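# Carry tube rack through self-closing door to desk

## Task

Move the tube rack from the counter, through the door that swings shut by itself, onto the desk. At the end the rack must stand upright with each tube seated all the way down in a hole, and the door must be closed. The task fails if the rack or any tube touches the floor, or if a robot topples or is left leaning. One or both robots may be used. Finish by releasing the rack and backing the robots away.

## Robot and tools

ROBOTS. There are two identical Hello Robot Stretch 4 units, r1 and r2. Each has an omni-wheel base, a lift on a vertical mast, an arm that telescopes forward, a wrist with yaw, pitch and roll joints, a two-finger gripper, and four cameras of its own. Each is about 1.6 m tall. The base rim lies within 0.23 m of the base origin. A loose object may now and then be nudged by an outside push.

FRAMES. Each robot reports everything in its own frames. The base frame has its origin on the floor below the base centre, with x forward, y left and z up. hand_pose is a fixed point between the open fingertips, given in that frame. With all wrist joints at 0 its axes line up with the base axes, but the printed position can be off. The odometry frame is the base frame as it was when the scene began. To judge where one robot is relative to the other, only images, lidar_m and wrist_depth_mm help.

execute_actions. Arguments: "actions", a list holding one action or none (an empty list only returns state and images), and "cameras", a list of names from r1_head_camera, r1_head_left_camera, r1_head_right_camera, r1_wrist_camera, the same four for r2, or "all". Leaving it out, null or ["all"] gives every camera, and [] gives none. An action maps "r1" and/or "r2" to what that robot does. Each robot gets "base", "joints" or both, plus optional "pace" and "contact_limits", or else "end_of_arm" by itself. Everything in one action starts at once and may finish at different times. No action runs longer than 15 s.

"base" holds exactly one relative move, measured from where the base last placed itself in the latest state report. translate_m moves straight, in metres, positive forward, range -2 to 2. strafe_m moves sideways, in metres, positive left, range -2 to 2. rotate_rad turns in place, in radians, positive counter-clockwise seen from above, range -3.2 to 3.2.

"joints" gives absolute targets by name, with the done tolerance in brackets. lift_m ranges 0 to 1.2 (±0.004). arm_m ranges 0 to 0.55 (±0.004). wrist_yaw_rad ranges -1.134 to 4.276 (±0.02): 0 points forward, positive is left, 3.14 is folded back, and above 3.4 the arm may block it. wrist_pitch_rad ranges -1.117 to 4.259 (±0.05): 0 is level and 1.57 points down. wrist_roll_rad ranges -1.117 to 4.259 (±0.02): at 0 the fingers are level, and positive turns clockwise as seen from behind the gripper. gripper_m ranges -0.038 to 0.141 (±0.004); it is the fingertip gap, and values below 0 press the tips together. A joint target outside its range is clipped and noted. Any other bad value or unknown key rejects the whole call. A joint, base or robot left out of an action may still be driving toward an earlier target without the status showing it.

"pace" is "slow", "default", "fast" or "max" (default if omitted). Base speed tops out at 0.1, 0.3, 0.4 or 0.6 m/s and turning at 1, 2, 3 or 4 rad/s respectively. With lift_m above 0.2 at the start of a base move, these drop, reaching 0.3 m/s and 1 rad/s at lift_m 1.2. "contact_limits" is {"arm_m": value}, from 0 (gentlest) to 0.75 (firmest), 0.5 if omitted; it sets how much push stops the arm. "end_of_arm": "enable_torque" re-powers wrist or gripper motors that cut out, and they hold where they are. To unfold the wrist at the start, send lift_m 0.4 and wrist_yaw_rad 0 together.

OTHER TOOLS. wait takes "seconds" from 0 to 10 and returns the same report as an empty action. zoom_image takes "camera" and "region" [x0, y0, x1, y1] in pixels, with the top-left corner at (0, 0) and at most 504 by 504. It works only on cameras with full images in the latest result. finished_scene takes "scene", the current scene's number, and ends that scene for good. It should be called only once the goal holds steadily.

RESULTS. The "pictures" line lists the cameras in image order. base_status and joint_status report how each motion ended. "done" for the base means the wheels turned the commanded amount, slip included. "off_target" means it stopped short and may still push. "contact_stop_at_<key>" means it hit something; that part goes slack, a slack lift can sink under load, and slack wheels may drift. "limit_stop_at_<name>" means a built-in limit acted. "limit_stop_at_tilt" means a lean over 6 degrees; lift, arm and wheels go slack until it lessens. "limit_stop_at_own_body" means self-collision; it is likely with pitch below -0.2 and roll below -0.4 or above 4. "torque_fault" means a wrist motor went limp and needs enable_torque. After a stop, the old target is dropped. If any result reports a stop, the remaining calls in that reply are skipped. on_its_own covers uncommanded behaviour; its "held at" value is a target, not a position. lidar_m lists 12 distances in metres, one per 30 degree sector: the 1st is straight ahead and they go counter-clockwise, so the 4th is left, the 7th behind and the 10th right. "-" means nothing seen or closer than 0.25 m. It sees from about 0.15 m up to robot height and misses glass, thin legs and much behind. wrist_depth_mm is a 7x7 grid of depths in mm (100 to 2000) from the top left. base_odometry counts wheel turns. If turned_by_wheels and turned_by_imu differ by more than about 0.1 rad, the base hit something or slipped. base_tilt is in degrees, forward and right positive, with a fixed bias of up to about 1.5. motor_effort is a percent of maximum, with the peak in brackets; it is noisy and biased. A gripper load pushes wrist_pitch_rad effort away from 0. For wheel_0, wheel_1 and wheel_2, positive turns the base right.

GRIPPING. Command gripper_m below the object's width. Smaller values squeeze harder and pull the object inward by up to a third of the shortfall. A firm grip shows in gripper effort, while a light one seldom does. If the tips snag on a surface, raise the lift.

CAMERAS. Head cameras are pinhole 420x560, head left and right are fisheye 420x672, and wrist cameras are 616x392. T_world_to_cam maps the carrying robot's base frame to the camera frame. It carries small calibration errors, which are larger for the wrist camera at long arm extension.

AVOID. Never let the robots press into each other; once bases touch, even millimetres more is a hard press. Two bases given the same command can drift apart by about 3 cm per metre, so jointly carrying the rack can tip a robot. Do not drive or turn with over 1 kg held and arm_m above 0.2, especially at fast paces. Also avoid strong pushes or pulls with a high gripper, torque faults, drops, slams, and the rack or tubes reaching the floor.

Each tool is called in YAML: its name, and indented under it one key for each argument.

## Session

execute_actions:
  actions: []

Scene clock: 0.00 s.
r1.base_odometry: x=+0.000 y=+0.000 heading=+0.000 (m, m, rad; r1's odometry frame)
r1.turned_by_wheels: +0.000 (rad since the last result)
r1.turned_by_imu: +0.000 (rad since the last result)
r1.base_tilt: forward=-0.2 right=+0.0 (deg)
r1.lidar_m: 0.89 1.00 1.69 1.79 2.08 1.07 1.04 0.91 0.74 0.72 0.82 0.93
r1.base_status: not commanded
r1.joint_positions: lift_m=+0.296 arm_m=-0.001 wrist_yaw_rad=+3.158 wrist_pitch_rad=+0.005 wrist_roll_rad=+0.005 gripper_m=+0.057
r1.joint_status: not commanded
r1.motor_effort: lift_m=+19 arm_m=-1 wrist_yaw_rad=-1 wrist_pitch_rad=-9 wrist_roll_rad=-1 gripper_m=-3 wheel_0=+0 wheel_1=-1 wheel_2=-1 (%)
r1.hand_pose: x=-0.1198 y=+0.0826 z=+0.4727 quat_wxyz=(-0.008, -0.003, +0.002, +1.000) (m; r1's base frame)
r1.wrist_depth_mm: - 144 - - - - - / - 142 148 - - - - / - 116 141 - - - - / - 124 163 - - - - / 141 140 - - 1499 - - / 991 1281 1618 1983 1229 - - / 976 1255 190 1229 190 1336 1336
r2.base_odometry: x=+0.000 y=+0.000 heading=+0.000 (m, m, rad; r2's odometry frame)
r2.turned_by_wheels: +0.000 (rad since the last result)
r2.turned_by_imu: +0.000 (rad since the last result)
r2.base_tilt: forward=+0.6 right=-0.4 (deg)
r2.lidar_m: 2.25 1.84 1.81 1.13 0.92 0.88 0.98 0.80 0.77 0.86 1.11 1.07
r2.base_status: not commanded
r2.joint_positions: lift_m=+0.226 arm_m=+0.000 wrist_yaw_rad=+3.117 wrist_pitch_rad=+0.003 wrist_roll_rad=-0.010 gripper_m=+0.057
r2.joint_status: not commanded
r2.motor_effort: lift_m=+21 arm_m=-1 wrist_yaw_rad=-1 wrist_pitch_rad=-5 wrist_roll_rad=-1 gripper_m=-3 wheel_0=+0 wheel_1=+0 wheel_2=+0 (%)
r2.hand_pose: x=-0.1150 y=+0.0945 z=+0.4032 quat_wxyz=(+0.012, -0.001, -0.005, +1.000) (m; r2's base frame)
r2.wrist_depth_mm: - 138 1182 1499 1042 866 778 / - 130 1205 1160 1008 878 788 / - 135 223 1138 991 866 788 / 118 138 1160 1138 991 866 778 / 788 960 1229 1138 976 866 788 / 809 976 196 1182 213 891 778 / 798 891 976 136 991 891 798
pictures: r1_head_camera, r1_head_left_camera, r1_head_right_camera, r1_wrist_camera, r2_head_camera, r2_head_left_camera, r2_head_right_camera, r2_wrist_camera
Images, in order (width x height): r1_head_camera 420x560, r1_head_left_camera 420x672, r1_head_right_camera 420x672, r1_wrist_camera 616x392, r2_head_camera 420x560, r2_head_left_camera 420x672, r2_head_right_camera 420x672, r2_wrist_camera 616x392.

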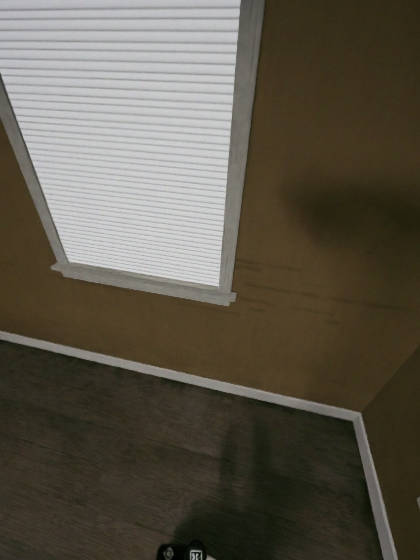

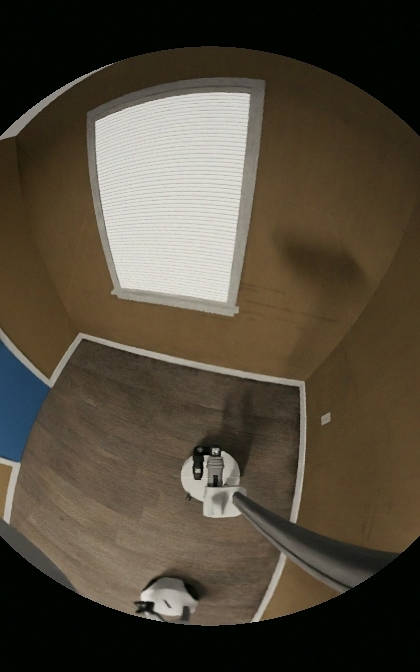

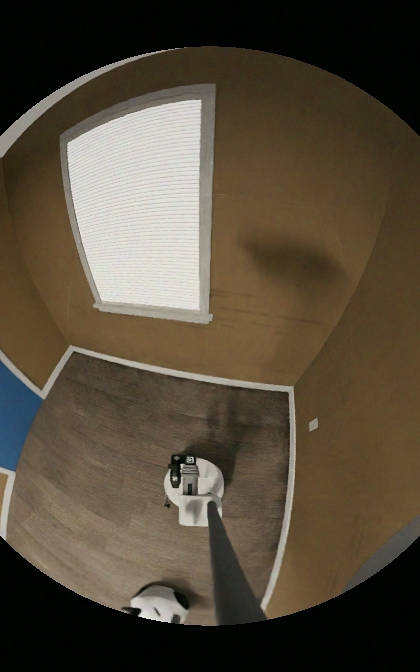

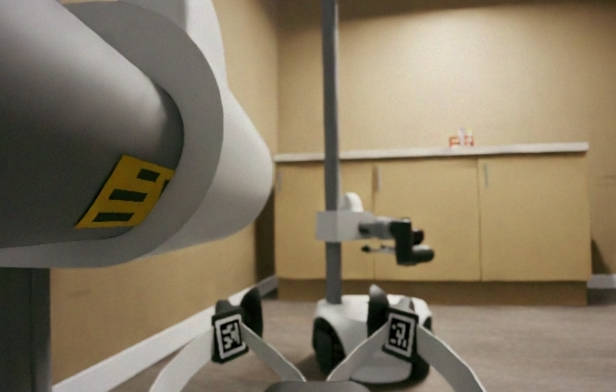

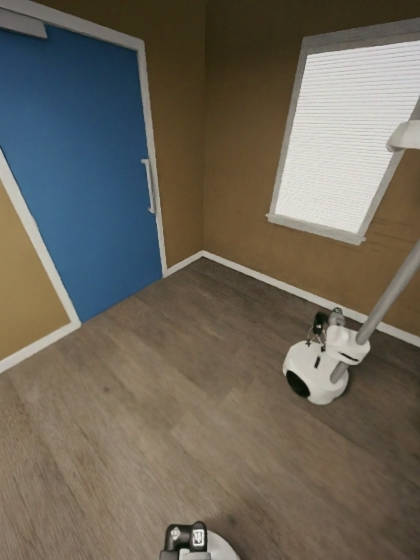

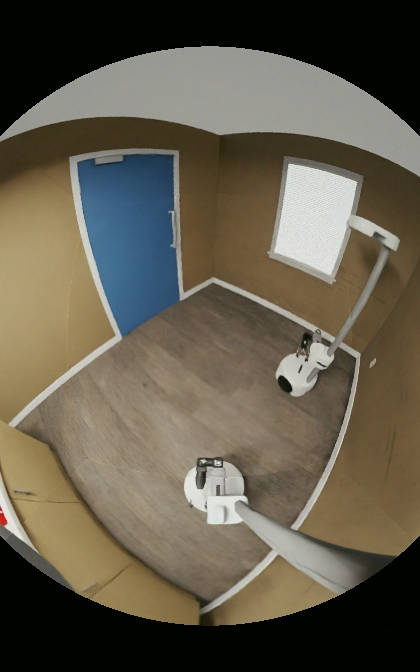

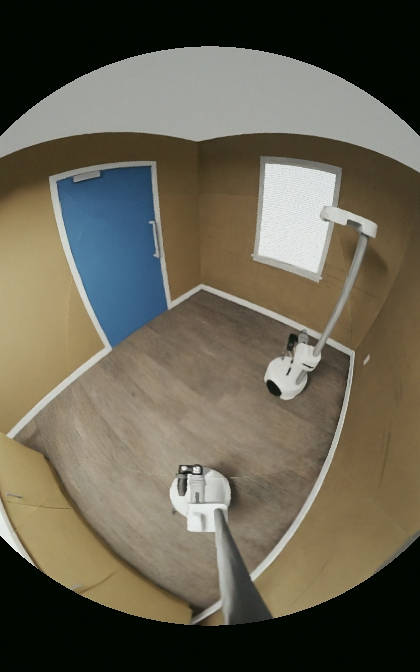

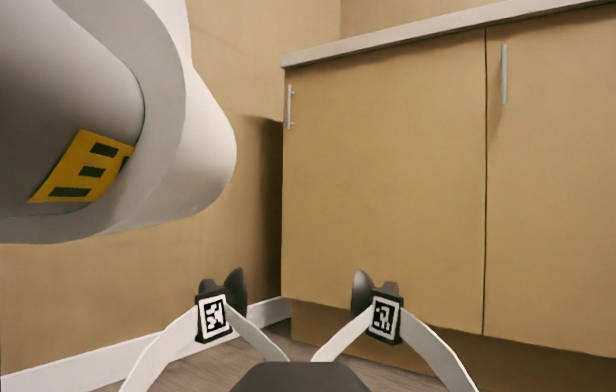

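execute_actions:
  actions:
    - {"r1":{"base":{"rotate_rad":1.3},"joints":{"lift_m":0.9,"wrist_yaw_rad":0,"gripper_m":0.1},"pace":"fast"},"r2":{"base":{"rotate_rad":2.9},"joints":{"lift_m":0.8,"wrist_yaw_rad":0,"gripper_m":0.1},"pace":"fast"}}
  cameras: ["r1_head_camera","r1_wrist_camera","r2_head_camera","r2_wrist_camera"]

Scene clock: 13.67 s.
r1.base_odometry: x=+0.000 y=+0.000 heading=+1.300 (m, m, rad; r1's odometry frame)
r1.turned_by_wheels: +1.300 (rad since the last result)
r1.turned_by_imu: +1.287 (rad since the last result)
r1.base_tilt: forward=-0.2 right=+0.0 (deg)
r1.lidar_m: 1.76 1.87 2.30 1.05 1.16 0.78 0.72 0.75 0.98 0.90 0.92 1.23
r1.base_status: done
r1.joint_positions: lift_m=+0.900 arm_m=-0.001 wrist_yaw_rad=+0.001 wrist_pitch_rad=+0.005 wrist_roll_rad=+0.005 gripper_m=+0.100
r1.joint_status: all done
r1.motor_effort: lift_m=+22(21) arm_m=+0(1) wrist_yaw_rad=+0(10) wrist_pitch_rad=-8(6) wrist_roll_rad=+1(2) gripper_m=-1(0) wheel_0=-1(10) wheel_1=-2(6) wheel_2=+0(7) (%)
r1.hand_pose: x=+0.4587 y=-0.0872 z=+1.0765 quat_wxyz=(+1.000, +0.002, +0.003, +0.000) (m; r1's base frame)
r1.wrist_depth_mm: 1661 1661 1661 1756 1808 1537 1098 / 1661 1661 1756 1708 1756 1537 1138 / 1618 1661 1708 1756 1661 1618 1118 / 1576 1576 1708 1708 1708 1576 1182 / 1576 1618 1618 1756 1708 1661 1160 / 1618 1618 1708 1661 1708 1537 1138 / 1576 1618 1576 1618 1708 1397 1138
r2.base_odometry: x=+0.000 y=+0.000 heading=+2.900 (m, m, rad; r2's odometry frame)
r2.turned_by_wheels: +2.900 (rad since the last result)
r2.turned_by_imu: +2.850 (rad since the last result)
r2.base_tilt: forward=+0.7 right=-0.6 (deg)
r2.lidar_m: 0.89 0.83 0.77 0.77 1.03 1.06 2.29 1.96 1.79 1.38 0.95 0.86
r2.base_status: done
r2.joint_positions: lift_m=+0.800 arm_m=+0.000 wrist_yaw_rad=+0.000 wrist_pitch_rad=+0.003 wrist_roll_rad=-0.010 gripper_m=+0.100
r2.joint_status: all done
r2.motor_effort: lift_m=+23(24) arm_m=-1(1) wrist_yaw_rad=-2(9) wrist_pitch_rad=-5(6) wrist_roll_rad=-1(1) gripper_m=+0(5) wheel_0=+1(10) wheel_1=+2(10) wheel_2=+1(12) (%)
r2.hand_pose: x=+0.4598 y=-0.0873 z=+0.9773 quat_wxyz=(+1.000, -0.005, +0.001, +0.000) (m; r2's base frame)
r2.wrist_depth_mm: 741 946 1281 1366 1229 1138 1078 / 750 960 1308 1366 1229 1160 1078 / 759 946 1308 1397 1281 1160 1078 / 759 960 1308 1366 1229 1138 1060 / 759 917 842 854 878 891 891 / 750 904 214 723 213 597 549 / 750 842 788 138 654 591 564
pictures: r1_head_camera, r1_wrist_camera, r2_head_camera, r2_wrist_camera
camera_calibration (this result's frames):
r1_wrist_camera: T_world_to_cam=[[0.006602, -0.999784, -0.0197091, -0.0684945], [0.0441237, 0.0199816, -0.998826, 1.12611], [0.999004, 0.00572461, 0.0442461, -0.280357], [0, 0, 0, 1]] pos_world=[0.230841, -0.0893763, 1.13585]
r2_wrist_camera: T_world_to_cam=[[-0.000788998, -0.99995, 0.00999801, -0.0932931], [0.0156683, -0.0100092, -0.999827, 1.02885], [0.999877, -0.00063221, 0.0156754, -0.24186], [0, 0, 0, 1]] pos_world=[0.225636, -0.0831434, 1.0334]
Images, in order (width x height): r1_head_camera 420x560, r1_wrist_camera 616x392, r2_head_camera 420x560, r2_wrist_camera 616x392.

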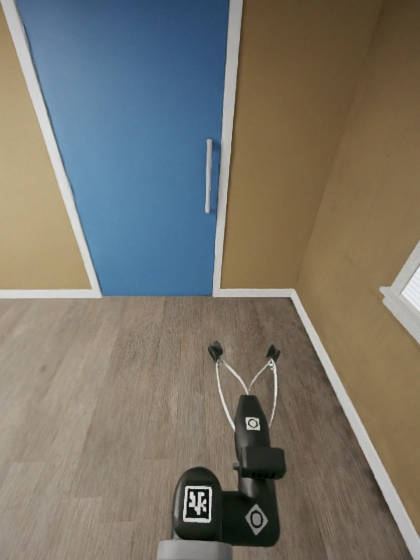

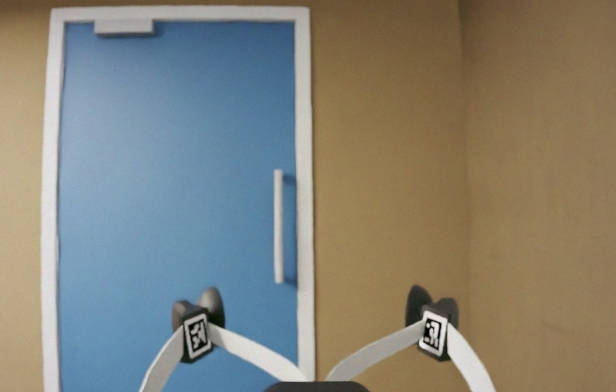

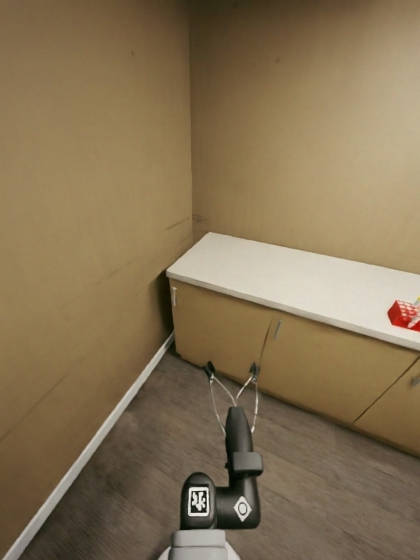

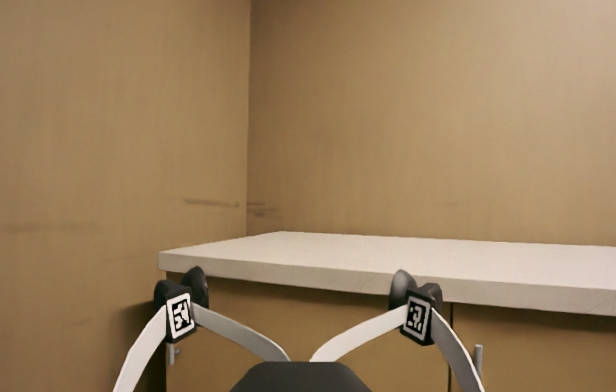

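execute_actions:
  actions:
    - {"r1":{"base":{"rotate_rad":0.1},"joints":{"lift_m":0.95},"pace":"fast"},"r2":{"base":{"rotate_rad":1.0},"joints":{"lift_m":0.9},"pace":"fast"}}
    - {"r1":{"base":{"translate_m":1.05},"pace":"fast"}}
  cameras: ["r1_head_camera","r1_wrist_camera","r2_head_camera","r2_wrist_camera"]

this episode's action schedule takes one action per call (each call's action answers the observation it followed); send exactly one

execute_actions:
  actions:
    - {"r1":{"base":{"rotate_rad":0.1},"joints":{"lift_m":0.95},"pace":"fast"},"r2":{"base":{"rotate_rad":1.0},"joints":{"lift_m":0.9},"pace":"fast"}}
  cameras: ["r2_head_camera","r2_wrist_camera"]

execute_actions:
  actions:
    - {"r1":{"base":{"translate_m":1.05},"pace":"fast"}}
  cameras: ["r1_head_camera","r1_wrist_camera"]

Scene clock: 29.93 s.
r1.base_odometry: x=+0.000 y=+0.000 heading=+1.400 (m, m, rad; r1's odometry frame)
r1.turned_by_wheels: +0.100 (rad since the last result)
r1.turned_by_imu: +0.099 (rad since the last result)
r1.base_tilt: forward=-0.2 right=+0.0 (deg)
r1.lidar_m: 1.79 1.93 2.24 1.05 1.03 0.75 0.72 0.77 0.98 0.90 0.93 1.33
r1.base_status: done
r1.joint_positions: lift_m=+0.950 arm_m=-0.001 wrist_yaw_rad=+0.000 wrist_pitch_rad=+0.005 wrist_roll_rad=+0.005 gripper_m=+0.100
r1.joint_status: all done
r1.motor_effort: lift_m=+22(23) arm_m=-1(1) wrist_yaw_rad=-1(2) wrist_pitch_rad=-7(7) wrist_roll_rad=+2(0) gripper_m=-2(2) wheel_0=+1(4) wheel_1=+0(2) wheel_2=+1(5) (%)
r1.hand_pose: x=+0.4586 y=-0.0873 z=+1.1265 quat_wxyz=(+1.000, +0.002, +0.003, +0.000) (m; r1's base frame)
r1.wrist_depth_mm: 1756 1756 1756 1708 1661 1756 1308 / 1708 1708 1708 1708 1708 1708 1366 / 1708 1708 1708 1708 1708 1708 1366 / 1756 1661 1708 1756 1708 1661 1366 / 1618 1661 1576 1661 1661 1661 1336 / 1756 1661 1708 1708 1576 1618 1336 / 1708 1661 1708 1661 1661 1576 1336
r2.base_odometry: x=+0.000 y=+0.000 heading=-2.383 (m, m, rad; r2's odometry frame)
r2.turned_by_wheels: +1.000 (rad since the last result)
r2.turned_by_imu: +0.982 (rad since the last result)
r2.base_tilt: forward=+0.7 right=-0.5 (deg)
r2.lidar_m: 0.77 0.76 1.00 1.03 1.21 2.01 1.81 1.83 0.97 0.87 0.89 0.86
r2.base_status: done
r2.joint_positions: lift_m=+0.900 arm_m=+0.000 wrist_yaw_rad=+0.000 wrist_pitch_rad=+0.003 wrist_roll_rad=-0.010 gripper_m=+0.100
r2.joint_status: all done
r2.motor_effort: lift_m=+23(23) arm_m=-1(1) wrist_yaw_rad=+0(1) wrist_pitch_rad=-6(6) wrist_roll_rad=-1(0) gripper_m=+0(1) wheel_0=-2(3) wheel_1=-1(7) wheel_2=-1(3) (%)
r2.hand_pose: x=+0.4597 y=-0.0874 z=+1.0773 quat_wxyz=(+1.000, -0.005, +0.001, +0.000) (m; r2's base frame)
r2.wrist_depth_mm: 512 535 559 585 609 640 668 / 517 539 559 585 603 640 676 / 521 539 569 585 615 640 676 / 517 539 564 585 615 640 668 / 517 535 559 580 609 640 668 / 517 530 216 585 214 640 668 / 512 530 554 138 609 640 676
pictures: r2_head_camera, r2_wrist_camera
camera_calibration (this result's frames):
r2_wrist_camera: T_world_to_cam=[[-0.00102864, -0.999949, 0.00999783, -0.0942522], [0.0156662, -0.0100127, -0.999827, 1.12889], [0.999877, -0.000871829, 0.0156757, -0.243431], [0, 0, 0, 1]] pos_world=[0.225619, -0.0831564, 1.13345]
Images, in order (width x height): r2_head_camera 420x560, r2_wrist_camera 616x392.

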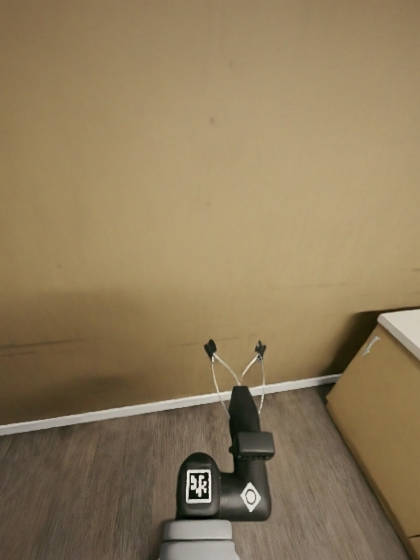

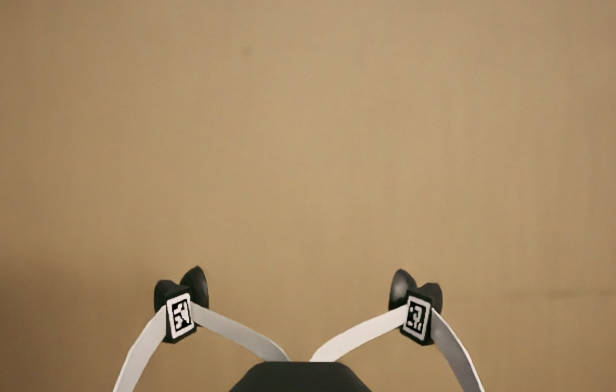

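Scene clock: 34.20 s.
r1.base_odometry: x=+0.178 y=+1.035 heading=+1.400 (m, m, rad; r1's odometry frame)
r1.turned_by_wheels: +0.000 (rad since the last result)
r1.turned_by_imu: -0.004 (rad since the last result)
r1.base_tilt: forward=-0.2 right=+0.1 (deg)
r1.lidar_m: 0.72 0.82 1.15 2.13 1.39 1.86 1.77 1.34 0.95 0.94 1.00 0.82
r1.base_status: done
r1.joint_positions: lift_m=+0.950 arm_m=-0.001 wrist_yaw_rad=+0.000 wrist_pitch_rad=+0.005 wrist_roll_rad=+0.005 gripper_m=+0.100
r1.joint_status: not commanded
r1.motor_effort: lift_m=+22(22) arm_m=-1(1) wrist_yaw_rad=+1(1) wrist_pitch_rad=-6(8) wrist_roll_rad=+1(1) gripper_m=-2(2) wheel_0=-1(9) wheel_1=+0(3) wheel_2=+0(10) (%)
r1.hand_pose: x=+0.4586 y=-0.0874 z=+1.1265 quat_wxyz=(+1.000, +0.002, +0.003, +0.000) (m; r1's base frame)
r1.wrist_depth_mm: 621 615 621 609 603 603 597 / 609 609 609 609 597 597 609 / 609 603 609 597 603 597 591 / 609 615 597 603 597 591 591 / 603 603 591 591 591 591 580 / 603 603 591 591 574 574 585 / 591 585 585 585 559 585 574
r2.base_odometry: x=+0.000 y=+0.000 heading=-2.383 (m, m, rad; r2's odometry frame)
r2.turned_by_wheels: +0.000 (rad since the last result)
r2.turned_by_imu: -0.001 (rad since the last result)
r2.base_tilt: forward=+0.6 right=-0.5 (deg)
r2.lidar_m: 0.77 0.78 1.01 2.03 1.44 1.42 1.81 1.83 0.98 0.89 0.89 0.86
r2.base_status: not commanded
r2.joint_positions: lift_m=+0.900 arm_m=+0.000 wrist_yaw_rad=+0.000 wrist_pitch_rad=+0.003 wrist_roll_rad=-0.010 gripper_m=+0.100
r2.joint_status: not commanded
r2.motor_effort: lift_m=+22(22) arm_m=-1(1) wrist_yaw_rad=+0(0) wrist_pitch_rad=-7(6) wrist_roll_rad=-1(1) gripper_m=-1(1) wheel_0=-1(1) wheel_1=-1(1) wheel_2=-1(2) (%)
r2.hand_pose: x=+0.4597 y=-0.0874 z=+1.0773 quat_wxyz=(+1.000, -0.005, +0.001, +0.000) (m; r2's base frame)
r2.wrist_depth_mm: 517 539 564 585 615 640 668 / 521 539 554 585 609 640 661 / 521 539 564 585 615 640 676 / 517 539 569 585 609 640 676 / 508 535 554 580 609 640 668 / 521 530 214 591 214 640 668 / 517 530 559 138 615 640 676
pictures: r1_head_camera, r1_wrist_camera
camera_calibration (this result's frames):
r1_wrist_camera: T_world_to_cam=[[0.00622482, -0.999786, -0.0197091, -0.0674441], [0.0441312, 0.019965, -0.998826, 1.17609], [0.999006, 0.00534773, 0.044246, -0.282571], [0, 0, 0, 1]] pos_world=[0.230808, -0.0893992, 1.18589]
Images, in order (width x height): r1_head_camera 420x560, r1_wrist_camera 616x392.

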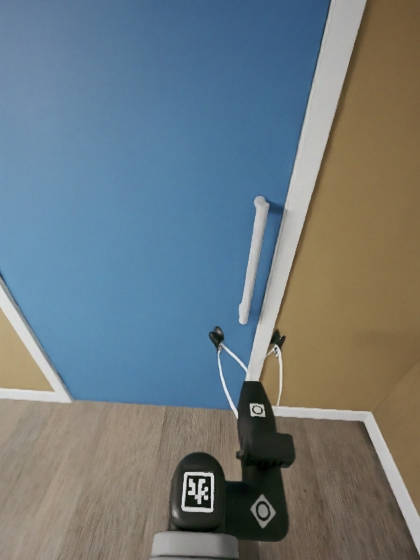

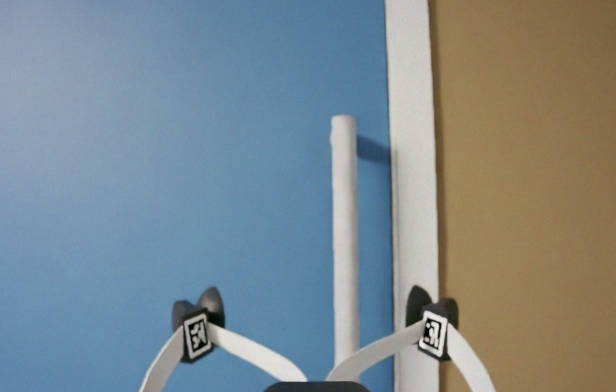

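execute_actions:
  actions:
    - {"r1":{"base":{"strafe_m":-0.06},"joints":{"arm_m":0.2},"pace":"fast"},"r2":{"base":{"rotate_rad":-1.85},"pace":"fast"}}
  cameras: ["r1_wrist_camera","r2_head_camera","r2_wrist_camera"]

Scene clock: 50.90 s.
r1.base_odometry: x=+0.238 y=+1.025 heading=+1.400 (m, m, rad; r1's odometry frame)
r1.turned_by_wheels: +0.000 (rad since the last result)
r1.turned_by_imu: -0.001 (rad since the last result)
r1.base_tilt: forward=-0.2 right=+0.0 (deg)
r1.lidar_m: 0.71 0.84 1.15 2.19 1.43 1.86 1.77 1.25 0.91 0.84 0.95 0.82
r1.base_status: done
r1.joint_positions: lift_m=+0.950 arm_m=+0.199 wrist_yaw_rad=+0.000 wrist_pitch_rad=+0.005 wrist_roll_rad=+0.005 gripper_m=+0.100
r1.joint_status: all done
r1.motor_effort: lift_m=+22(22) arm_m=+6(7) wrist_yaw_rad=+0(1) wrist_pitch_rad=-9(7) wrist_roll_rad=+1(0) gripper_m=+0(2) wheel_0=-2(8) wheel_1=-1(9) wheel_2=-1(2) (%)
r1.hand_pose: x=+0.6583 y=-0.0874 z=+1.1265 quat_wxyz=(+1.000, +0.002, +0.003, +0.000) (m; r1's base frame)
r1.wrist_depth_mm: 404 404 402 402 384 397 392 / 402 404 397 394 379 397 392 / 397 399 399 397 382 392 392 / 397 392 394 394 373 387 384 / 397 389 394 389 377 384 382 / 394 389 389 389 370 384 382 / 394 392 387 306 368 379 379
r2.base_odometry: x=+0.000 y=+0.000 heading=+2.050 (m, m, rad; r2's odometry frame)
r2.turned_by_wheels: -1.850 (rad since the last result)
r2.turned_by_imu: -1.820 (rad since the last result)
r2.base_tilt: forward=+0.6 right=-0.5 (deg)
r2.lidar_m: 0.88 0.87 0.94 0.78 0.75 0.82 1.27 2.20 1.45 1.86 1.81 1.14
r2.base_status: done
r2.joint_positions: lift_m=+0.900 arm_m=+0.000 wrist_yaw_rad=+0.000 wrist_pitch_rad=+0.003 wrist_roll_rad=-0.010 gripper_m=+0.100
r2.joint_status: not commanded
r2.motor_effort: lift_m=+21(22) arm_m=-1(1) wrist_yaw_rad=+0(0) wrist_pitch_rad=-5(7) wrist_roll_rad=-1(1) gripper_m=+0(2) wheel_0=+1(10) wheel_1=+0(9) wheel_2=-1(7) (%)
r2.hand_pose: x=+0.4597 y=-0.0874 z=+1.0774 quat_wxyz=(+1.000, -0.005, +0.001, +0.000) (m; r2's base frame)
r2.wrist_depth_mm: 1098 1205 1308 1499 1661 1808 1576 / 1098 1205 1336 1464 1661 1756 1576 / 1098 1205 1366 1464 1618 1756 1576 / 1098 1205 1308 1499 1661 1808 1537 / 1098 1205 1281 1308 1618 1808 1576 / 723 668 216 831 214 1078 1576 / 603 640 723 138 931 1060 1499
pictures: r1_wrist_camera, r2_head_camera, r2_wrist_camera
camera_calibration (this result's frames):
r1_wrist_camera: T_world_to_cam=[[0.00606162, -0.999787, -0.0197085, -0.0686276], [0.0442456, 0.0199577, -0.998821, 1.16723], [0.999002, 0.00518246, 0.0443572, -0.482206], [0, 0, 0, 1]] pos_world=[0.430496, -0.0894093, 1.18589]
r2_wrist_camera: T_world_to_cam=[[-0.00127304, -0.999949, 0.00999808, -0.0942113], [0.0156638, -0.0100168, -0.999827, 1.12896], [0.999877, -0.00111621, 0.0156757, -0.243439], [0, 0, 0, 1]] pos_world=[0.225606, -0.0831697, 1.13352]
Images, in order (width x height): r1_wrist_camera 616x392, r2_head_camera 420x560, r2_wrist_camera 616x392.

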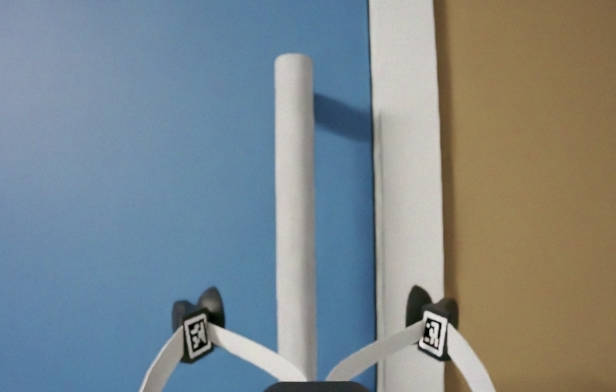

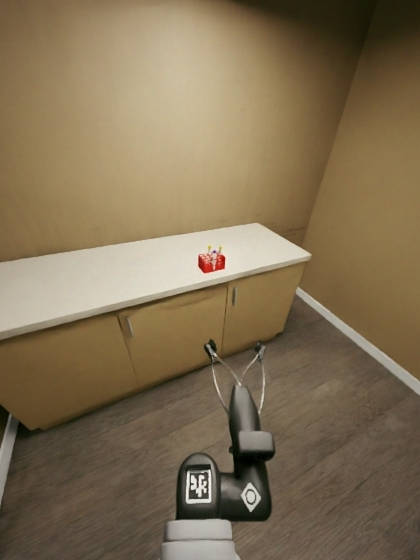

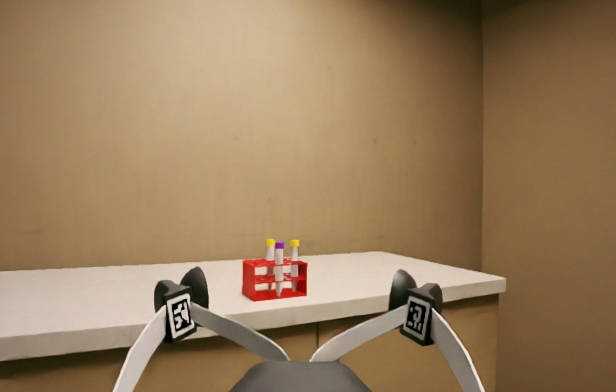

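execute_actions:
  actions:
    - {"r1":{"joints":{"arm_m":0.31},"pace":"fast"},"r2":{"base":{"translate_m":0.3},"joints":{"lift_m":0.82},"pace":"fast"}}
  cameras: ["r1_wrist_camera","r2_head_camera","r2_wrist_camera"]

Scene clock: 62.23 s.
r1.base_odometry: x=+0.238 y=+1.025 heading=+1.400 (m, m, rad; r1's odometry frame)
r1.turned_by_wheels: +0.000 (rad since the last result)
r1.turned_by_imu: +0.000 (rad since the last result)
r1.base_tilt: forward=-0.2 right=+0.0 (deg)
r1.lidar_m: 0.73 0.83 1.17 2.18 1.60 1.86 1.79 1.24 0.89 0.85 0.93 0.83
r1.base_status: not commanded
r1.joint_positions: lift_m=+0.950 arm_m=+0.309 wrist_yaw_rad=+0.000 wrist_pitch_rad=+0.005 wrist_roll_rad=+0.005 gripper_m=+0.100
r1.joint_status: all done
r1.motor_effort: lift_m=+22(22) arm_m=+6(6) wrist_yaw_rad=+1(1) wrist_pitch_rad=-5(9) wrist_roll_rad=+0(0) gripper_m=-1(1) wheel_0=-2(2) wheel_1=-1(1) wheel_2=-1(1) (%)
r1.hand_pose: x=+0.7683 y=-0.0874 z=+1.1265 quat_wxyz=(+1.000, +0.002, +0.003, +0.000) (m; r1's base frame)
r1.wrist_depth_mm: 290 290 287 208 285 270 282 / 290 286 286 206 285 268 279 / 286 285 283 205 281 267 278 / 285 285 282 202 279 266 276 / 283 282 281 202 277 264 277 / 281 281 277 200 276 263 273 / 279 278 276 196 260 260 271
r2.base_odometry: x=-0.138 y=+0.266 heading=+2.050 (m, m, rad; r2's odometry frame)
r2.turned_by_wheels: +0.000 (rad since the last result)
r2.turned_by_imu: -0.002 (rad since the last result)
r2.base_tilt: forward=+0.6 right=-0.4 (deg)
r2.lidar_m: 0.62 0.60 0.67 0.89 0.89 0.98 1.46 2.46 1.63 1.72 1.69 0.80
r2.base_status: done
r2.joint_positions: lift_m=+0.820 arm_m=+0.000 wrist_yaw_rad=+0.000 wrist_pitch_rad=+0.003 wrist_roll_rad=-0.010 gripper_m=+0.100
r2.joint_status: all done
r2.motor_effort: lift_m=+18(23) arm_m=-1(1) wrist_yaw_rad=+0(1) wrist_pitch_rad=-6(7) wrist_roll_rad=-1(1) gripper_m=-1(0) wheel_0=+0(4) wheel_1=+0(5) wheel_2=+0(9) (%)
r2.hand_pose: x=+0.4597 y=-0.0874 z=+0.9976 quat_wxyz=(+1.000, -0.005, +0.001, +0.000) (m; r2's base frame)
r2.wrist_depth_mm: 878 960 1078 1182 1336 1499 1464 / 891 976 1060 1182 1308 1537 1464 / 891 976 1078 1182 1336 1537 1464 / 891 976 1060 1182 1336 1537 1464 / 866 946 691 723 1025 1464 1366 / 466 436 214 517 214 661 778 / 368 394 452 138 585 676 778
pictures: r1_wrist_camera, r2_head_camera, r2_wrist_camera
camera_calibration (this result's frames):
r1_wrist_camera: T_world_to_cam=[[0.00604153, -0.999788, -0.0197083, -0.0692849], [0.0442524, 0.0199567, -0.998821, 1.16236], [0.999002, 0.00516226, 0.0443636, -0.5921], [0, 0, 0, 1]] pos_world=[0.540491, -0.0894105, 1.18589]
r2_wrist_camera: T_world_to_cam=[[-0.00120419, -0.999949, 0.00999801, -0.0934258], [0.0156586, -0.0100156, -0.999827, 1.04924], [0.999877, -0.00104743, 0.0156698, -0.242184], [0, 0, 0, 1]] pos_world=[0.225612, -0.083166, 1.05379]
Images, in order (width x height): r1_wrist_camera 616x392, r2_head_camera 420x560, r2_wrist_camera 616x392.

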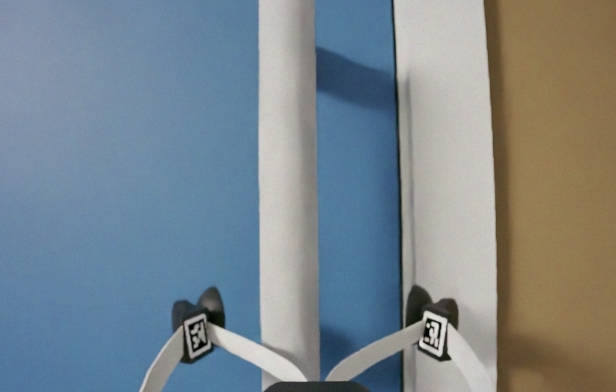

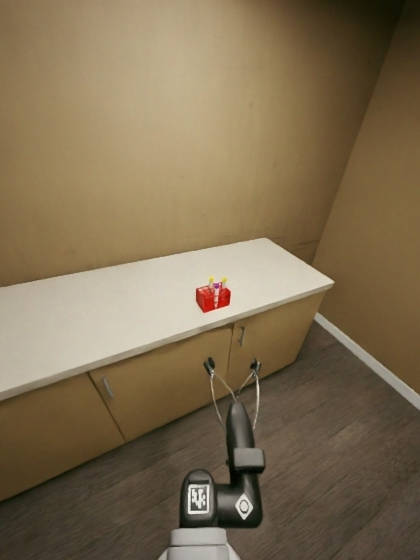

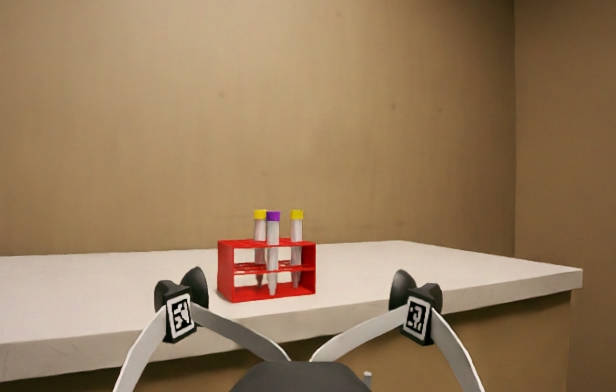

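execute_actions:
  actions:
    - {"r1":{"joints":{"gripper_m":-0.01}},"r2":{"joints":{"lift_m":0.8,"arm_m":0.12},"pace":"fast"}}
  cameras: ["r2_wrist_camera"]

Scene clock: 84.40 s.
r1.base_odometry: x=+0.237 y=+1.025 heading=+1.401 (m, m, rad; r1's odometry frame)
r1.turned_by_wheels: +0.002 (rad since the last result)
r1.turned_by_imu: +0.002 (rad since the last result)
r1.base_tilt: forward=-0.1 right=+0.1 (deg)
r1.lidar_m: 0.73 0.84 1.16 2.09 1.60 1.84 1.76 1.25 0.90 0.87 0.93 0.81
r1.base_status: not commanded
r1.joint_positions: lift_m=+0.950 arm_m=+0.310 wrist_yaw_rad=+0.017 wrist_pitch_rad=+0.005 wrist_roll_rad=+0.005 gripper_m=-0.009
r1.joint_status: all done
r1.on_its_own: wrist_yaw_rad is at rest, and its effort (-50) is outside its rest range (-13 to +13)
r1.motor_effort: lift_m=+22(22) arm_m=-2(6) wrist_yaw_rad=-50(52) wrist_pitch_rad=-6(9) wrist_roll_rad=+1(0) gripper_m=-27(30) wheel_0=+5(6) wheel_1=+0(1) wheel_2=+12(12) (%)
r1.hand_pose: x=+0.7713 y=-0.0824 z=+1.1265 quat_wxyz=(+1.000, +0.002, +0.003, +0.009) (m; r1's base frame)
r1.wrist_depth_mm: 291 289 285 203 277 262 272 / 290 283 281 201 277 259 270 / 286 283 281 200 274 258 270 / 286 281 278 199 276 256 266 / 283 279 279 198 271 255 264 / 281 278 276 196 270 254 264 / 279 277 180 190 180 252 262
r2.base_odometry: x=-0.138 y=+0.266 heading=+2.050 (m, m, rad; r2's odometry frame)
r2.turned_by_wheels: +0.000 (rad since the last result)
r2.turned_by_imu: -0.001 (rad since the last result)
r2.base_tilt: forward=+0.7 right=-0.5 (deg)
r2.lidar_m: 0.63 0.59 0.67 0.93 0.89 0.99 1.48 2.47 1.63 1.71 1.67 0.81
r2.base_status: not commanded
r2.joint_positions: lift_m=+0.800 arm_m=+0.119 wrist_yaw_rad=+0.000 wrist_pitch_rad=+0.003 wrist_roll_rad=-0.010 gripper_m=+0.100
r2.joint_status: all done
r2.motor_effort: lift_m=+18(23) arm_m=+4(4) wrist_yaw_rad=+1(1) wrist_pitch_rad=-6(5) wrist_roll_rad=-1(1) gripper_m=-1(1) wheel_0=+0(0) wheel_1=+0(0) wheel_2=+0(0) (%)
r2.hand_pose: x=+0.5787 y=-0.0874 z=+0.9777 quat_wxyz=(+1.000, -0.005, +0.001, +0.000) (m; r2's base frame)
r2.wrist_depth_mm: 798 866 946 1078 1205 1397 1397 / 788 866 976 1060 1205 1366 1397 / 788 866 960 1060 1205 1366 1397 / 809 878 946 1060 1205 1366 1430 / 778 798 480 477 866 878 1336 / 397 370 215 427 214 512 580 / 285 298 332 138 442 521 609
pictures: r2_wrist_camera
camera_calibration (this result's frames):
r2_wrist_camera: T_world_to_cam=[[-0.00100598, -0.99995, 0.00999778, -0.0931401], [0.0157091, -0.0100124, -0.999826, 1.02738], [0.999876, -0.000848749, 0.0157184, -0.36083], [0, 0, 0, 1]] pos_world=[0.344552, -0.0831552, 1.0338]
Images, in order (width x height): r2_wrist_camera 616x392.

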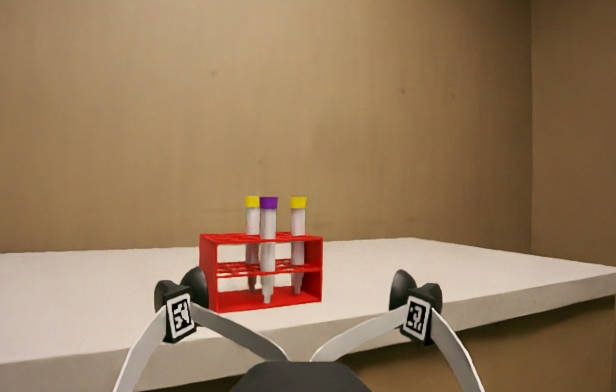

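execute_actions:
  actions:
    - {"r1":{"joints":{"arm_m":0.1},"pace":"slow","contact_limits":{"arm_m":0.4}},"r2":{"joints":{"lift_m":1.2,"wrist_pitch_rad":1.57,"wrist_roll_rad":1.57,"gripper_m":0.13},"pace":"fast"}}
  cameras: ["r1_head_camera","r1_wrist_camera","r2_wrist_camera"]

Scene clock: 107.40 s.
r1.base_odometry: x=+0.238 y=+1.025 heading=+1.400 (m, m, rad; r1's odometry frame)
r1.turned_by_wheels: -0.002 (rad since the last result)
r1.turned_by_imu: -0.002 (rad since the last result)
r1.base_tilt: forward=-0.2 right=+0.0 (deg)
r1.lidar_m: 0.72 0.82 1.17 2.20 1.60 1.85 1.78 1.24 0.88 0.86 0.93 0.83
r1.base_status: not commanded
r1.joint_positions: lift_m=+0.950 arm_m=+0.101 wrist_yaw_rad=+0.000 wrist_pitch_rad=+0.005 wrist_roll_rad=+0.005 gripper_m=-0.010
r1.joint_status: all done
r1.motor_effort: lift_m=+22(22) arm_m=-6(15) wrist_yaw_rad=-3(54) wrist_pitch_rad=-8(7) wrist_roll_rad=+0(1) gripper_m=-11(28) wheel_0=+0(5) wheel_1=-2(2) wheel_2=-1(13) (%)
r1.contact_limits: arm_m 0.4
r1.hand_pose: x=+0.5605 y=-0.0874 z=+1.1265 quat_wxyz=(+1.000, +0.002, +0.003, +0.000) (m; r1's base frame)
r1.wrist_depth_mm: 517 504 504 508 492 496 500 / 508 508 504 496 480 492 488 / 500 496 496 496 480 496 492 / 500 500 496 492 480 488 484 / 492 496 492 484 477 484 480 / 488 492 488 209 469 484 488 / 488 480 175 187 175 480 473
r2.base_odometry: x=-0.138 y=+0.266 heading=+2.050 (m, m, rad; r2's odometry frame)
r2.turned_by_wheels: +0.000 (rad since the last result)
r2.turned_by_imu: -0.001 (rad since the last result)
r2.base_tilt: forward=+0.7 right=-0.6 (deg)
r2.lidar_m: 0.61 0.60 0.65 0.93 0.89 0.99 1.47 2.49 1.61 1.73 1.68 0.83
r2.base_status: not commanded
r2.joint_positions: lift_m=+1.200 arm_m=+0.119 wrist_yaw_rad=+0.000 wrist_pitch_rad=+1.570 wrist_roll_rad=+1.569 gripper_m=+0.130
r2.joint_status: all done
r2.motor_effort: lift_m=+23(24) arm_m=+4(4) wrist_yaw_rad=+0(0) wrist_pitch_rad=+0(8) wrist_roll_rad=+1(5) gripper_m=+0(3) wheel_0=+0(0) wheel_1=+0(1) wheel_2=+0(0) (%)
r2.hand_pose: x=+0.2905 y=-0.0874 z=+1.0895 quat_wxyz=(+0.501, +0.500, +0.500, -0.499) (m; r2's base frame)
r2.wrist_depth_mm: 1042 1281 1281 1308 1308 1308 1308 / 904 1308 1281 1308 1308 1308 1308 / 809 1281 1308 1308 1281 1308 1308 / 723 1118 1281 1308 1098 1336 1308 / 654 931 1308 1308 1078 1308 1308 / 603 211 1281 1255 1078 1336 1308 / 554 691 1078 139 1308 1308 1308
pictures: r1_head_camera, r1_wrist_camera, r2_wrist_camera
camera_calibration (this result's frames):
r1_wrist_camera: T_world_to_cam=[[0.00620355, -0.999787, -0.0197093, -0.0680726], [0.0441021, 0.019964, -0.998828, 1.1716], [0.999008, 0.00532705, 0.0442166, -0.384348], [0, 0, 0, 1]] pos_world=[0.332719, -0.0894005, 1.18588]
r2_wrist_camera: T_world_to_cam=[[-0.999999, -0.0015344, 0.0000881886, 0.293684], [-0.00153575, 0.999832, -0.018256, 0.167581], [-0.0000601618, -0.0182561, -0.999833, 1.32101], [0, 0, 0, 1]] pos_world=[0.29402, -0.142986, 1.32382]
Images, in order (width x height): r1_head_camera 420x560, r1_wrist_camera 616x392, r2_wrist_camera 616x392.

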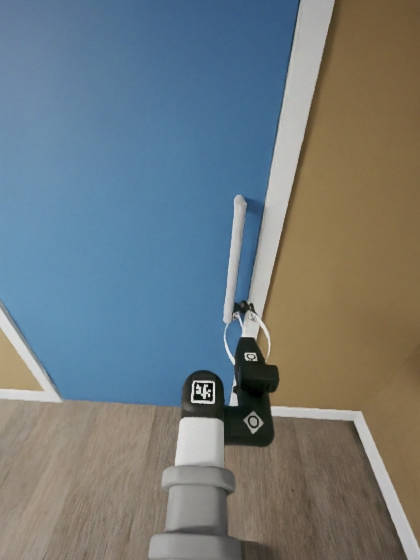

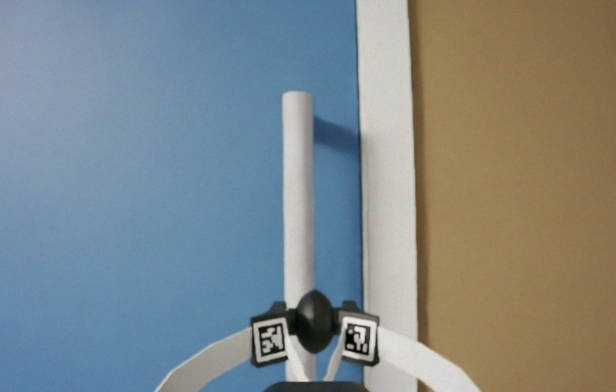

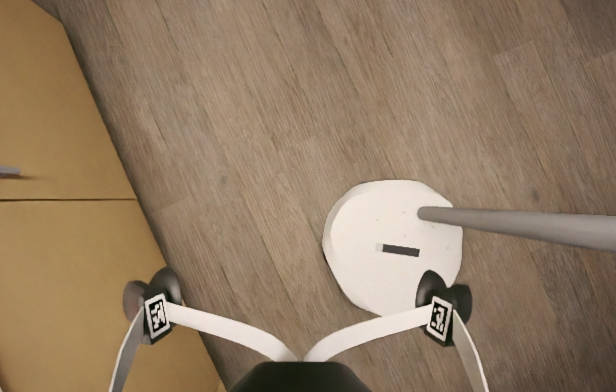

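execute_actions:
  actions:
    - {"r1":{"joints":{"arm_m":0.5},"pace":"default"},"r2":{"base":{"translate_m":0.12},"joints":{"arm_m":0.52},"pace":"default"}}
  cameras: ["r1_head_camera","r2_wrist_camera"]

Scene clock: 114.70 s.
r1.base_odometry: x=+0.238 y=+1.025 heading=+1.400 (m, m, rad; r1's odometry frame)
r1.turned_by_wheels: +0.000 (rad since the last result)
r1.turned_by_imu: +0.034 (rad since the last result)
r1.base_tilt: forward=-0.2 right=+0.0 (deg)
r1.lidar_m: 0.72 0.84 1.19 2.18 1.67 1.83 1.77 1.22 0.88 0.90 0.96 0.81
r1.base_status: not commanded
r1.joint_positions: lift_m=+0.950 arm_m=+0.275 wrist_yaw_rad=+0.000 wrist_pitch_rad=+0.005 wrist_roll_rad=+0.004 gripper_m=-0.010
r1.joint_status: arm_m contact_stop (moved +0.174 of +0.399)
r1.on_its_own: arm_m is slack since a contact_stop (your +0.500 is given up)
r1.motor_effort: lift_m=+20(22) arm_m=+0(25) wrist_yaw_rad=-2(43) wrist_pitch_rad=-9(33) wrist_roll_rad=+0(1) gripper_m=-11(10) wheel_0=+0(4) wheel_1=-1(11) wheel_2=-1(11) (%)
r1.hand_pose: x=+0.7342 y=-0.0875 z=+1.1267 quat_wxyz=(+1.000, +0.002, +0.003, +0.000) (m; r1's base frame)
r1.wrist_depth_mm: 338 332 327 324 319 300 312 / 334 329 325 322 319 300 309 / 332 325 324 320 315 297 306 / 329 327 322 317 314 294 304 / 327 324 320 314 309 294 303 / 324 317 317 210 307 293 301 / 322 317 175 187 177 287 297
r2.base_odometry: x=-0.194 y=+0.373 heading=+2.050 (m, m, rad; r2's odometry frame)
r2.turned_by_wheels: +0.000 (rad since the last result)
r2.turned_by_imu: -0.002 (rad since the last result)
r2.base_tilt: forward=+0.6 right=-0.5 (deg)
r2.lidar_m: 0.52 0.48 0.53 0.83 0.93 1.03 1.57 1.78 1.67 1.67 1.63 0.63
r2.base_status: done
r2.joint_positions: lift_m=+1.200 arm_m=+0.519 wrist_yaw_rad=+0.000 wrist_pitch_rad=+1.570 wrist_roll_rad=+1.570 gripper_m=+0.130
r2.joint_status: all done
r2.motor_effort: lift_m=+23(23) arm_m=+4(4) wrist_yaw_rad=-1(1) wrist_pitch_rad=+1(2) wrist_roll_rad=+1(1) gripper_m=-2(0) wheel_0=+0(5) wheel_1=-1(6) wheel_2=+2(9) (%)
r2.hand_pose: x=+0.6905 y=-0.0874 z=+1.0895 quat_wxyz=(+0.501, +0.500, +0.500, -0.499) (m; r2's base frame)
r2.wrist_depth_mm: 392 394 402 1308 1308 1308 1308 / 397 397 397 1308 1308 1308 1308 / 394 397 399 402 1281 1308 1336 / 394 397 399 399 1281 1182 1098 / 392 399 399 397 1308 1118 1118 / 394 211 397 327 402 1098 1308 / 394 397 399 139 404 1281 1308
pictures: r1_head_camera, r2_wrist_camera
camera_calibration (this result's frames):
r2_wrist_camera: T_world_to_cam=[[-0.999998, -0.00176557, 0.000148747, 0.69359], [-0.00176799, 0.999832, -0.0182558, 0.168355], [-0.00011649, -0.018256, -0.999833, 1.32107], [0, 0, 0, 1]] pos_world=[0.69404, -0.142985, 1.32382]
Images, in order (width x height): r1_head_camera 420x560, r2_wrist_camera 616x392.

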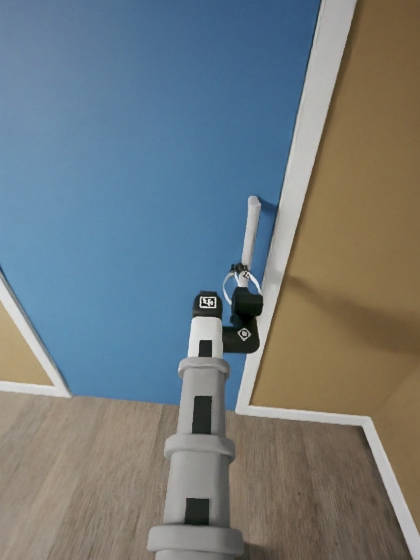

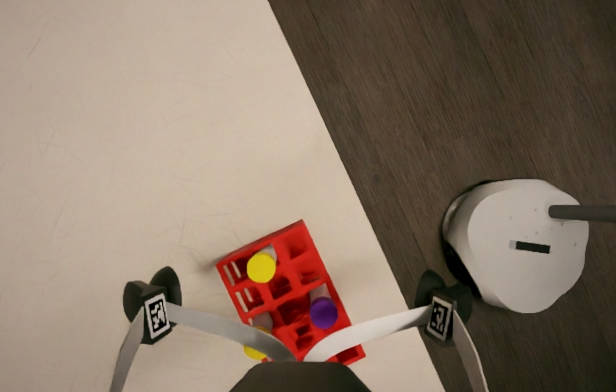

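execute_actions:
  actions:
    - {"r1":{"joints":{"gripper_m":0.08},"pace":"default"},"r2":{"base":{"strafe_m":0.047},"joints":{"arm_m":0.533,"wrist_roll_rad":1.09},"pace":"default"}}
  cameras: ["r2_wrist_camera"]

Scene clock: 133.93 s.
r1.base_odometry: x=+0.237 y=+1.024 heading=+1.400 (m, m, rad; r1's odometry frame)
r1.turned_by_wheels: +0.000 (rad since the last result)
r1.turned_by_imu: +0.001 (rad since the last result)
r1.base_tilt: forward=-0.3 right=+0.0 (deg)
r1.lidar_m: 0.72 0.84 1.20 2.17 1.70 1.83 1.77 1.24 0.91 0.88 0.96 0.80
r1.base_status: not commanded
r1.joint_positions: lift_m=+0.950 arm_m=+0.275 wrist_yaw_rad=+0.000 wrist_pitch_rad=+0.005 wrist_roll_rad=+0.004 gripper_m=+0.080
r1.joint_status: all done
r1.on_its_own: arm_m is slack since a contact_stop (your +0.500 is given up)
r1.motor_effort: lift_m=+20(19) arm_m=+0(0) wrist_yaw_rad=+2(0) wrist_pitch_rad=-7(8) wrist_roll_rad=+0(1) gripper_m=+0(11) wheel_0=+5(5) wheel_1=+1(1) wheel_2=-2(2) (%)
r1.hand_pose: x=+0.7341 y=-0.0875 z=+1.1268 quat_wxyz=(+1.000, +0.002, +0.002, +0.000) (m; r1's base frame)
r1.wrist_depth_mm: 336 330 329 324 317 304 312 / 338 330 327 322 319 298 310 / 334 329 325 320 314 298 307 / 332 327 322 317 312 296 304 / 325 322 320 315 310 294 303 / 329 322 319 244 310 293 301 / 325 319 193 188 180 290 300
r2.base_odometry: x=-0.236 y=+0.351 heading=+2.050 (m, m, rad; r2's odometry frame)
r2.turned_by_wheels: +0.000 (rad since the last result)
r2.turned_by_imu: -0.001 (rad since the last result)
r2.base_tilt: forward=+0.7 right=-0.5 (deg)
r2.lidar_m: 0.49 0.47 0.53 0.79 0.89 0.97 1.48 2.61 1.70 1.72 1.70 0.63
r2.base_status: done
r2.joint_positions: lift_m=+1.200 arm_m=+0.532 wrist_yaw_rad=+0.000 wrist_pitch_rad=+1.570 wrist_roll_rad=+1.091 gripper_m=+0.130
r2.joint_status: all done
r2.motor_effort: lift_m=+23(23) arm_m=+4(4) wrist_yaw_rad=-2(1) wrist_pitch_rad=+0(1) wrist_roll_rad=-1(11) gripper_m=+2(1) wheel_0=+1(8) wheel_1=+0(8) wheel_2=+1(1) (%)
r2.hand_pose: x=+0.7035 y=-0.0874 z=+1.0895 quat_wxyz=(+0.605, +0.367, +0.604, -0.367) (m; r2's base frame)
r2.wrist_depth_mm: 394 397 399 402 404 1336 1336 / 394 397 399 402 404 1281 1336 / 394 397 399 402 404 1308 1336 / 394 394 397 362 404 1281 1308 / 394 397 399 332 404 1308 1308 / 394 211 397 329 404 1078 1281 / 394 394 399 139 404 1098 1098
pictures: r2_wrist_camera
camera_calibration (this result's frames):
r2_wrist_camera: T_world_to_cam=[[-0.886666, -0.46241, 0.000309664, 0.586392], [-0.462334, 0.886508, -0.018721, 0.482968], [0.00838224, -0.0167424, -0.999825, 1.31522], [0, 0, 0, 1]] pos_world=[0.732202, -0.134982, 1.32385]
Images, in order (width x height): r2_wrist_camera 616x392.

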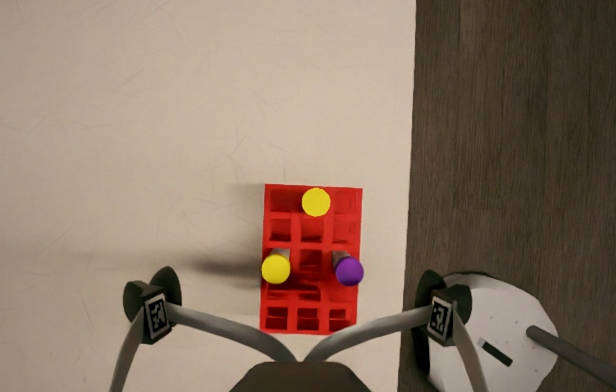

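execute_actions:
  actions:
    - {"r1":{"joints":{"arm_m":0.335},"pace":"default"},"r2":{"joints":{"lift_m":1.065},"pace":"default"}}
  cameras: ["r1_wrist_camera","r2_wrist_camera","r2_head_camera"]

Scene clock: 142.07 s.
r1.base_odometry: x=+0.238 y=+1.025 heading=+1.400 (m, m, rad; r1's odometry frame)
r1.turned_by_wheels: +0.000 (rad since the last result)
r1.turned_by_imu: +0.106 (rad since the last result)
r1.base_tilt: forward=-0.3 right=+0.0 (deg)
r1.lidar_m: 0.80 0.89 1.40 1.70 1.64 1.80 1.74 1.21 0.97 0.94 1.02 0.74
r1.base_status: not commanded
r1.joint_positions: lift_m=+0.950 arm_m=+0.334 wrist_yaw_rad=+0.000 wrist_pitch_rad=+0.005 wrist_roll_rad=+0.005 gripper_m=+0.080
r1.joint_status: all done
r1.motor_effort: lift_m=+20(23) arm_m=+3(20) wrist_yaw_rad=+1(69) wrist_pitch_rad=-7(75) wrist_roll_rad=-2(5) gripper_m=-3(2) wheel_0=-1(13) wheel_1=-1(16) wheel_2=-1(17) (%)
r1.hand_pose: x=+0.7939 y=-0.0875 z=+1.1267 quat_wxyz=(+1.000, +0.002, +0.003, +0.000) (m; r1's base frame)
r1.wrist_depth_mm: 309 297 283 273 263 254 244 / 304 293 282 270 260 252 246 / 306 291 281 271 260 250 244 / 303 290 278 267 258 248 243 / 300 289 277 266 255 247 241 / 298 287 270 265 253 246 239 / 296 282 267 259 249 242 237
r2.base_odometry: x=-0.236 y=+0.351 heading=+2.050 (m, m, rad; r2's odometry frame)
r2.turned_by_wheels: +0.000 (rad since the last result)
r2.turned_by_imu: -0.001 (rad since the last result)
r2.base_tilt: forward=+0.7 right=-0.5 (deg)
r2.lidar_m: 0.49 0.49 0.52 0.79 0.90 0.99 1.48 2.60 1.68 1.72 1.68 0.63
r2.base_status: not commanded
r2.joint_positions: lift_m=+1.065 arm_m=+0.532 wrist_yaw_rad=+0.000 wrist_pitch_rad=+1.570 wrist_roll_rad=+1.090 gripper_m=+0.130
r2.joint_status: all done
r2.motor_effort: lift_m=+18(27) arm_m=+3(4) wrist_yaw_rad=+2(3) wrist_pitch_rad=+0(12) wrist_roll_rad=-2(2) gripper_m=-3(2) wheel_0=+0(1) wheel_1=-1(1) wheel_2=+1(3) (%)
r2.hand_pose: x=+0.7034 y=-0.0874 z=+0.9550 quat_wxyz=(+0.605, +0.367, +0.604, -0.367) (m; r2's base frame)
r2.wrist_depth_mm: 263 265 267 268 271 1182 1182 / 264 265 266 268 270 1205 1182 / 264 264 191 192 268 1182 1182 / 262 264 204 195 270 1182 1182 / 262 264 191 192 268 1182 1182 / 262 211 191 228 267 976 1182 / 263 264 264 139 268 976 976
pictures: r1_wrist_camera, r2_head_camera, r2_wrist_camera
camera_calibration (this result's frames):
r1_wrist_camera: T_world_to_cam=[[0.00583294, -0.999784, -0.0199436, -0.0690644], [0.0440166, 0.0201813, -0.998827, 1.16156], [0.999014, 0.00494825, 0.0441249, -0.617379], [0, 0, 0, 1]] pos_world=[0.566045, -0.0894364, 1.18606]
r2_wrist_camera: T_world_to_cam=[[-0.886651, -0.462439, 0.000665803, 0.586062], [-0.462371, 0.886493, -0.0185354, 0.480287], [0.00798125, -0.0167423, -0.999828, 1.18095], [0, 0, 0, 1]] pos_world=[0.732278, -0.134981, 1.18926]
Images, in order (width x height): r1_wrist_camera 616x392, r2_head_camera 420x560, r2_wrist_camera 616x392.

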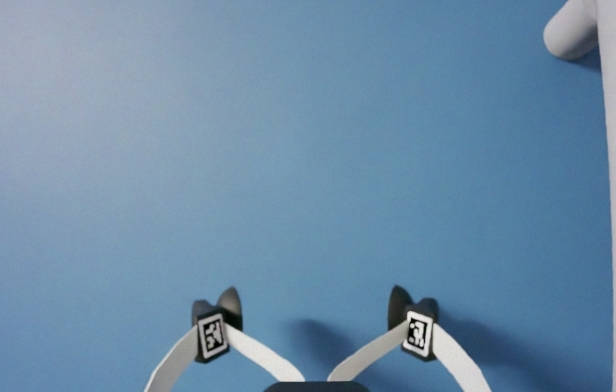

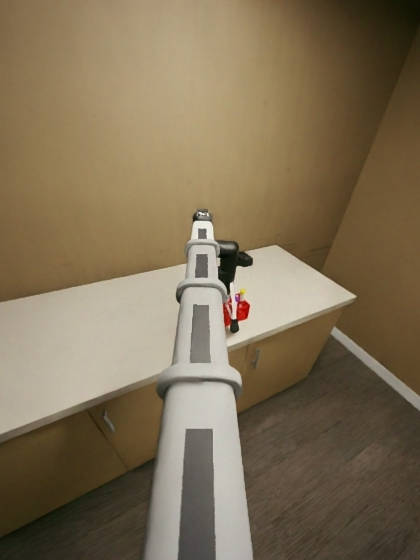

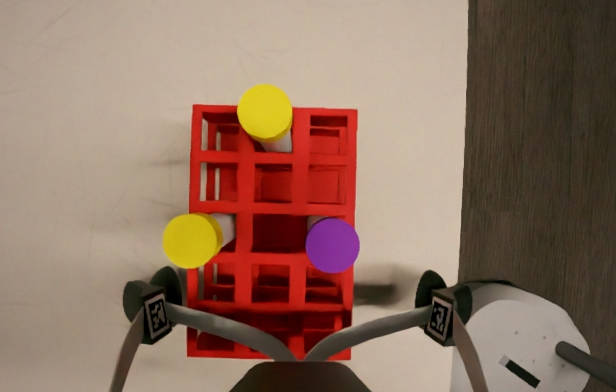

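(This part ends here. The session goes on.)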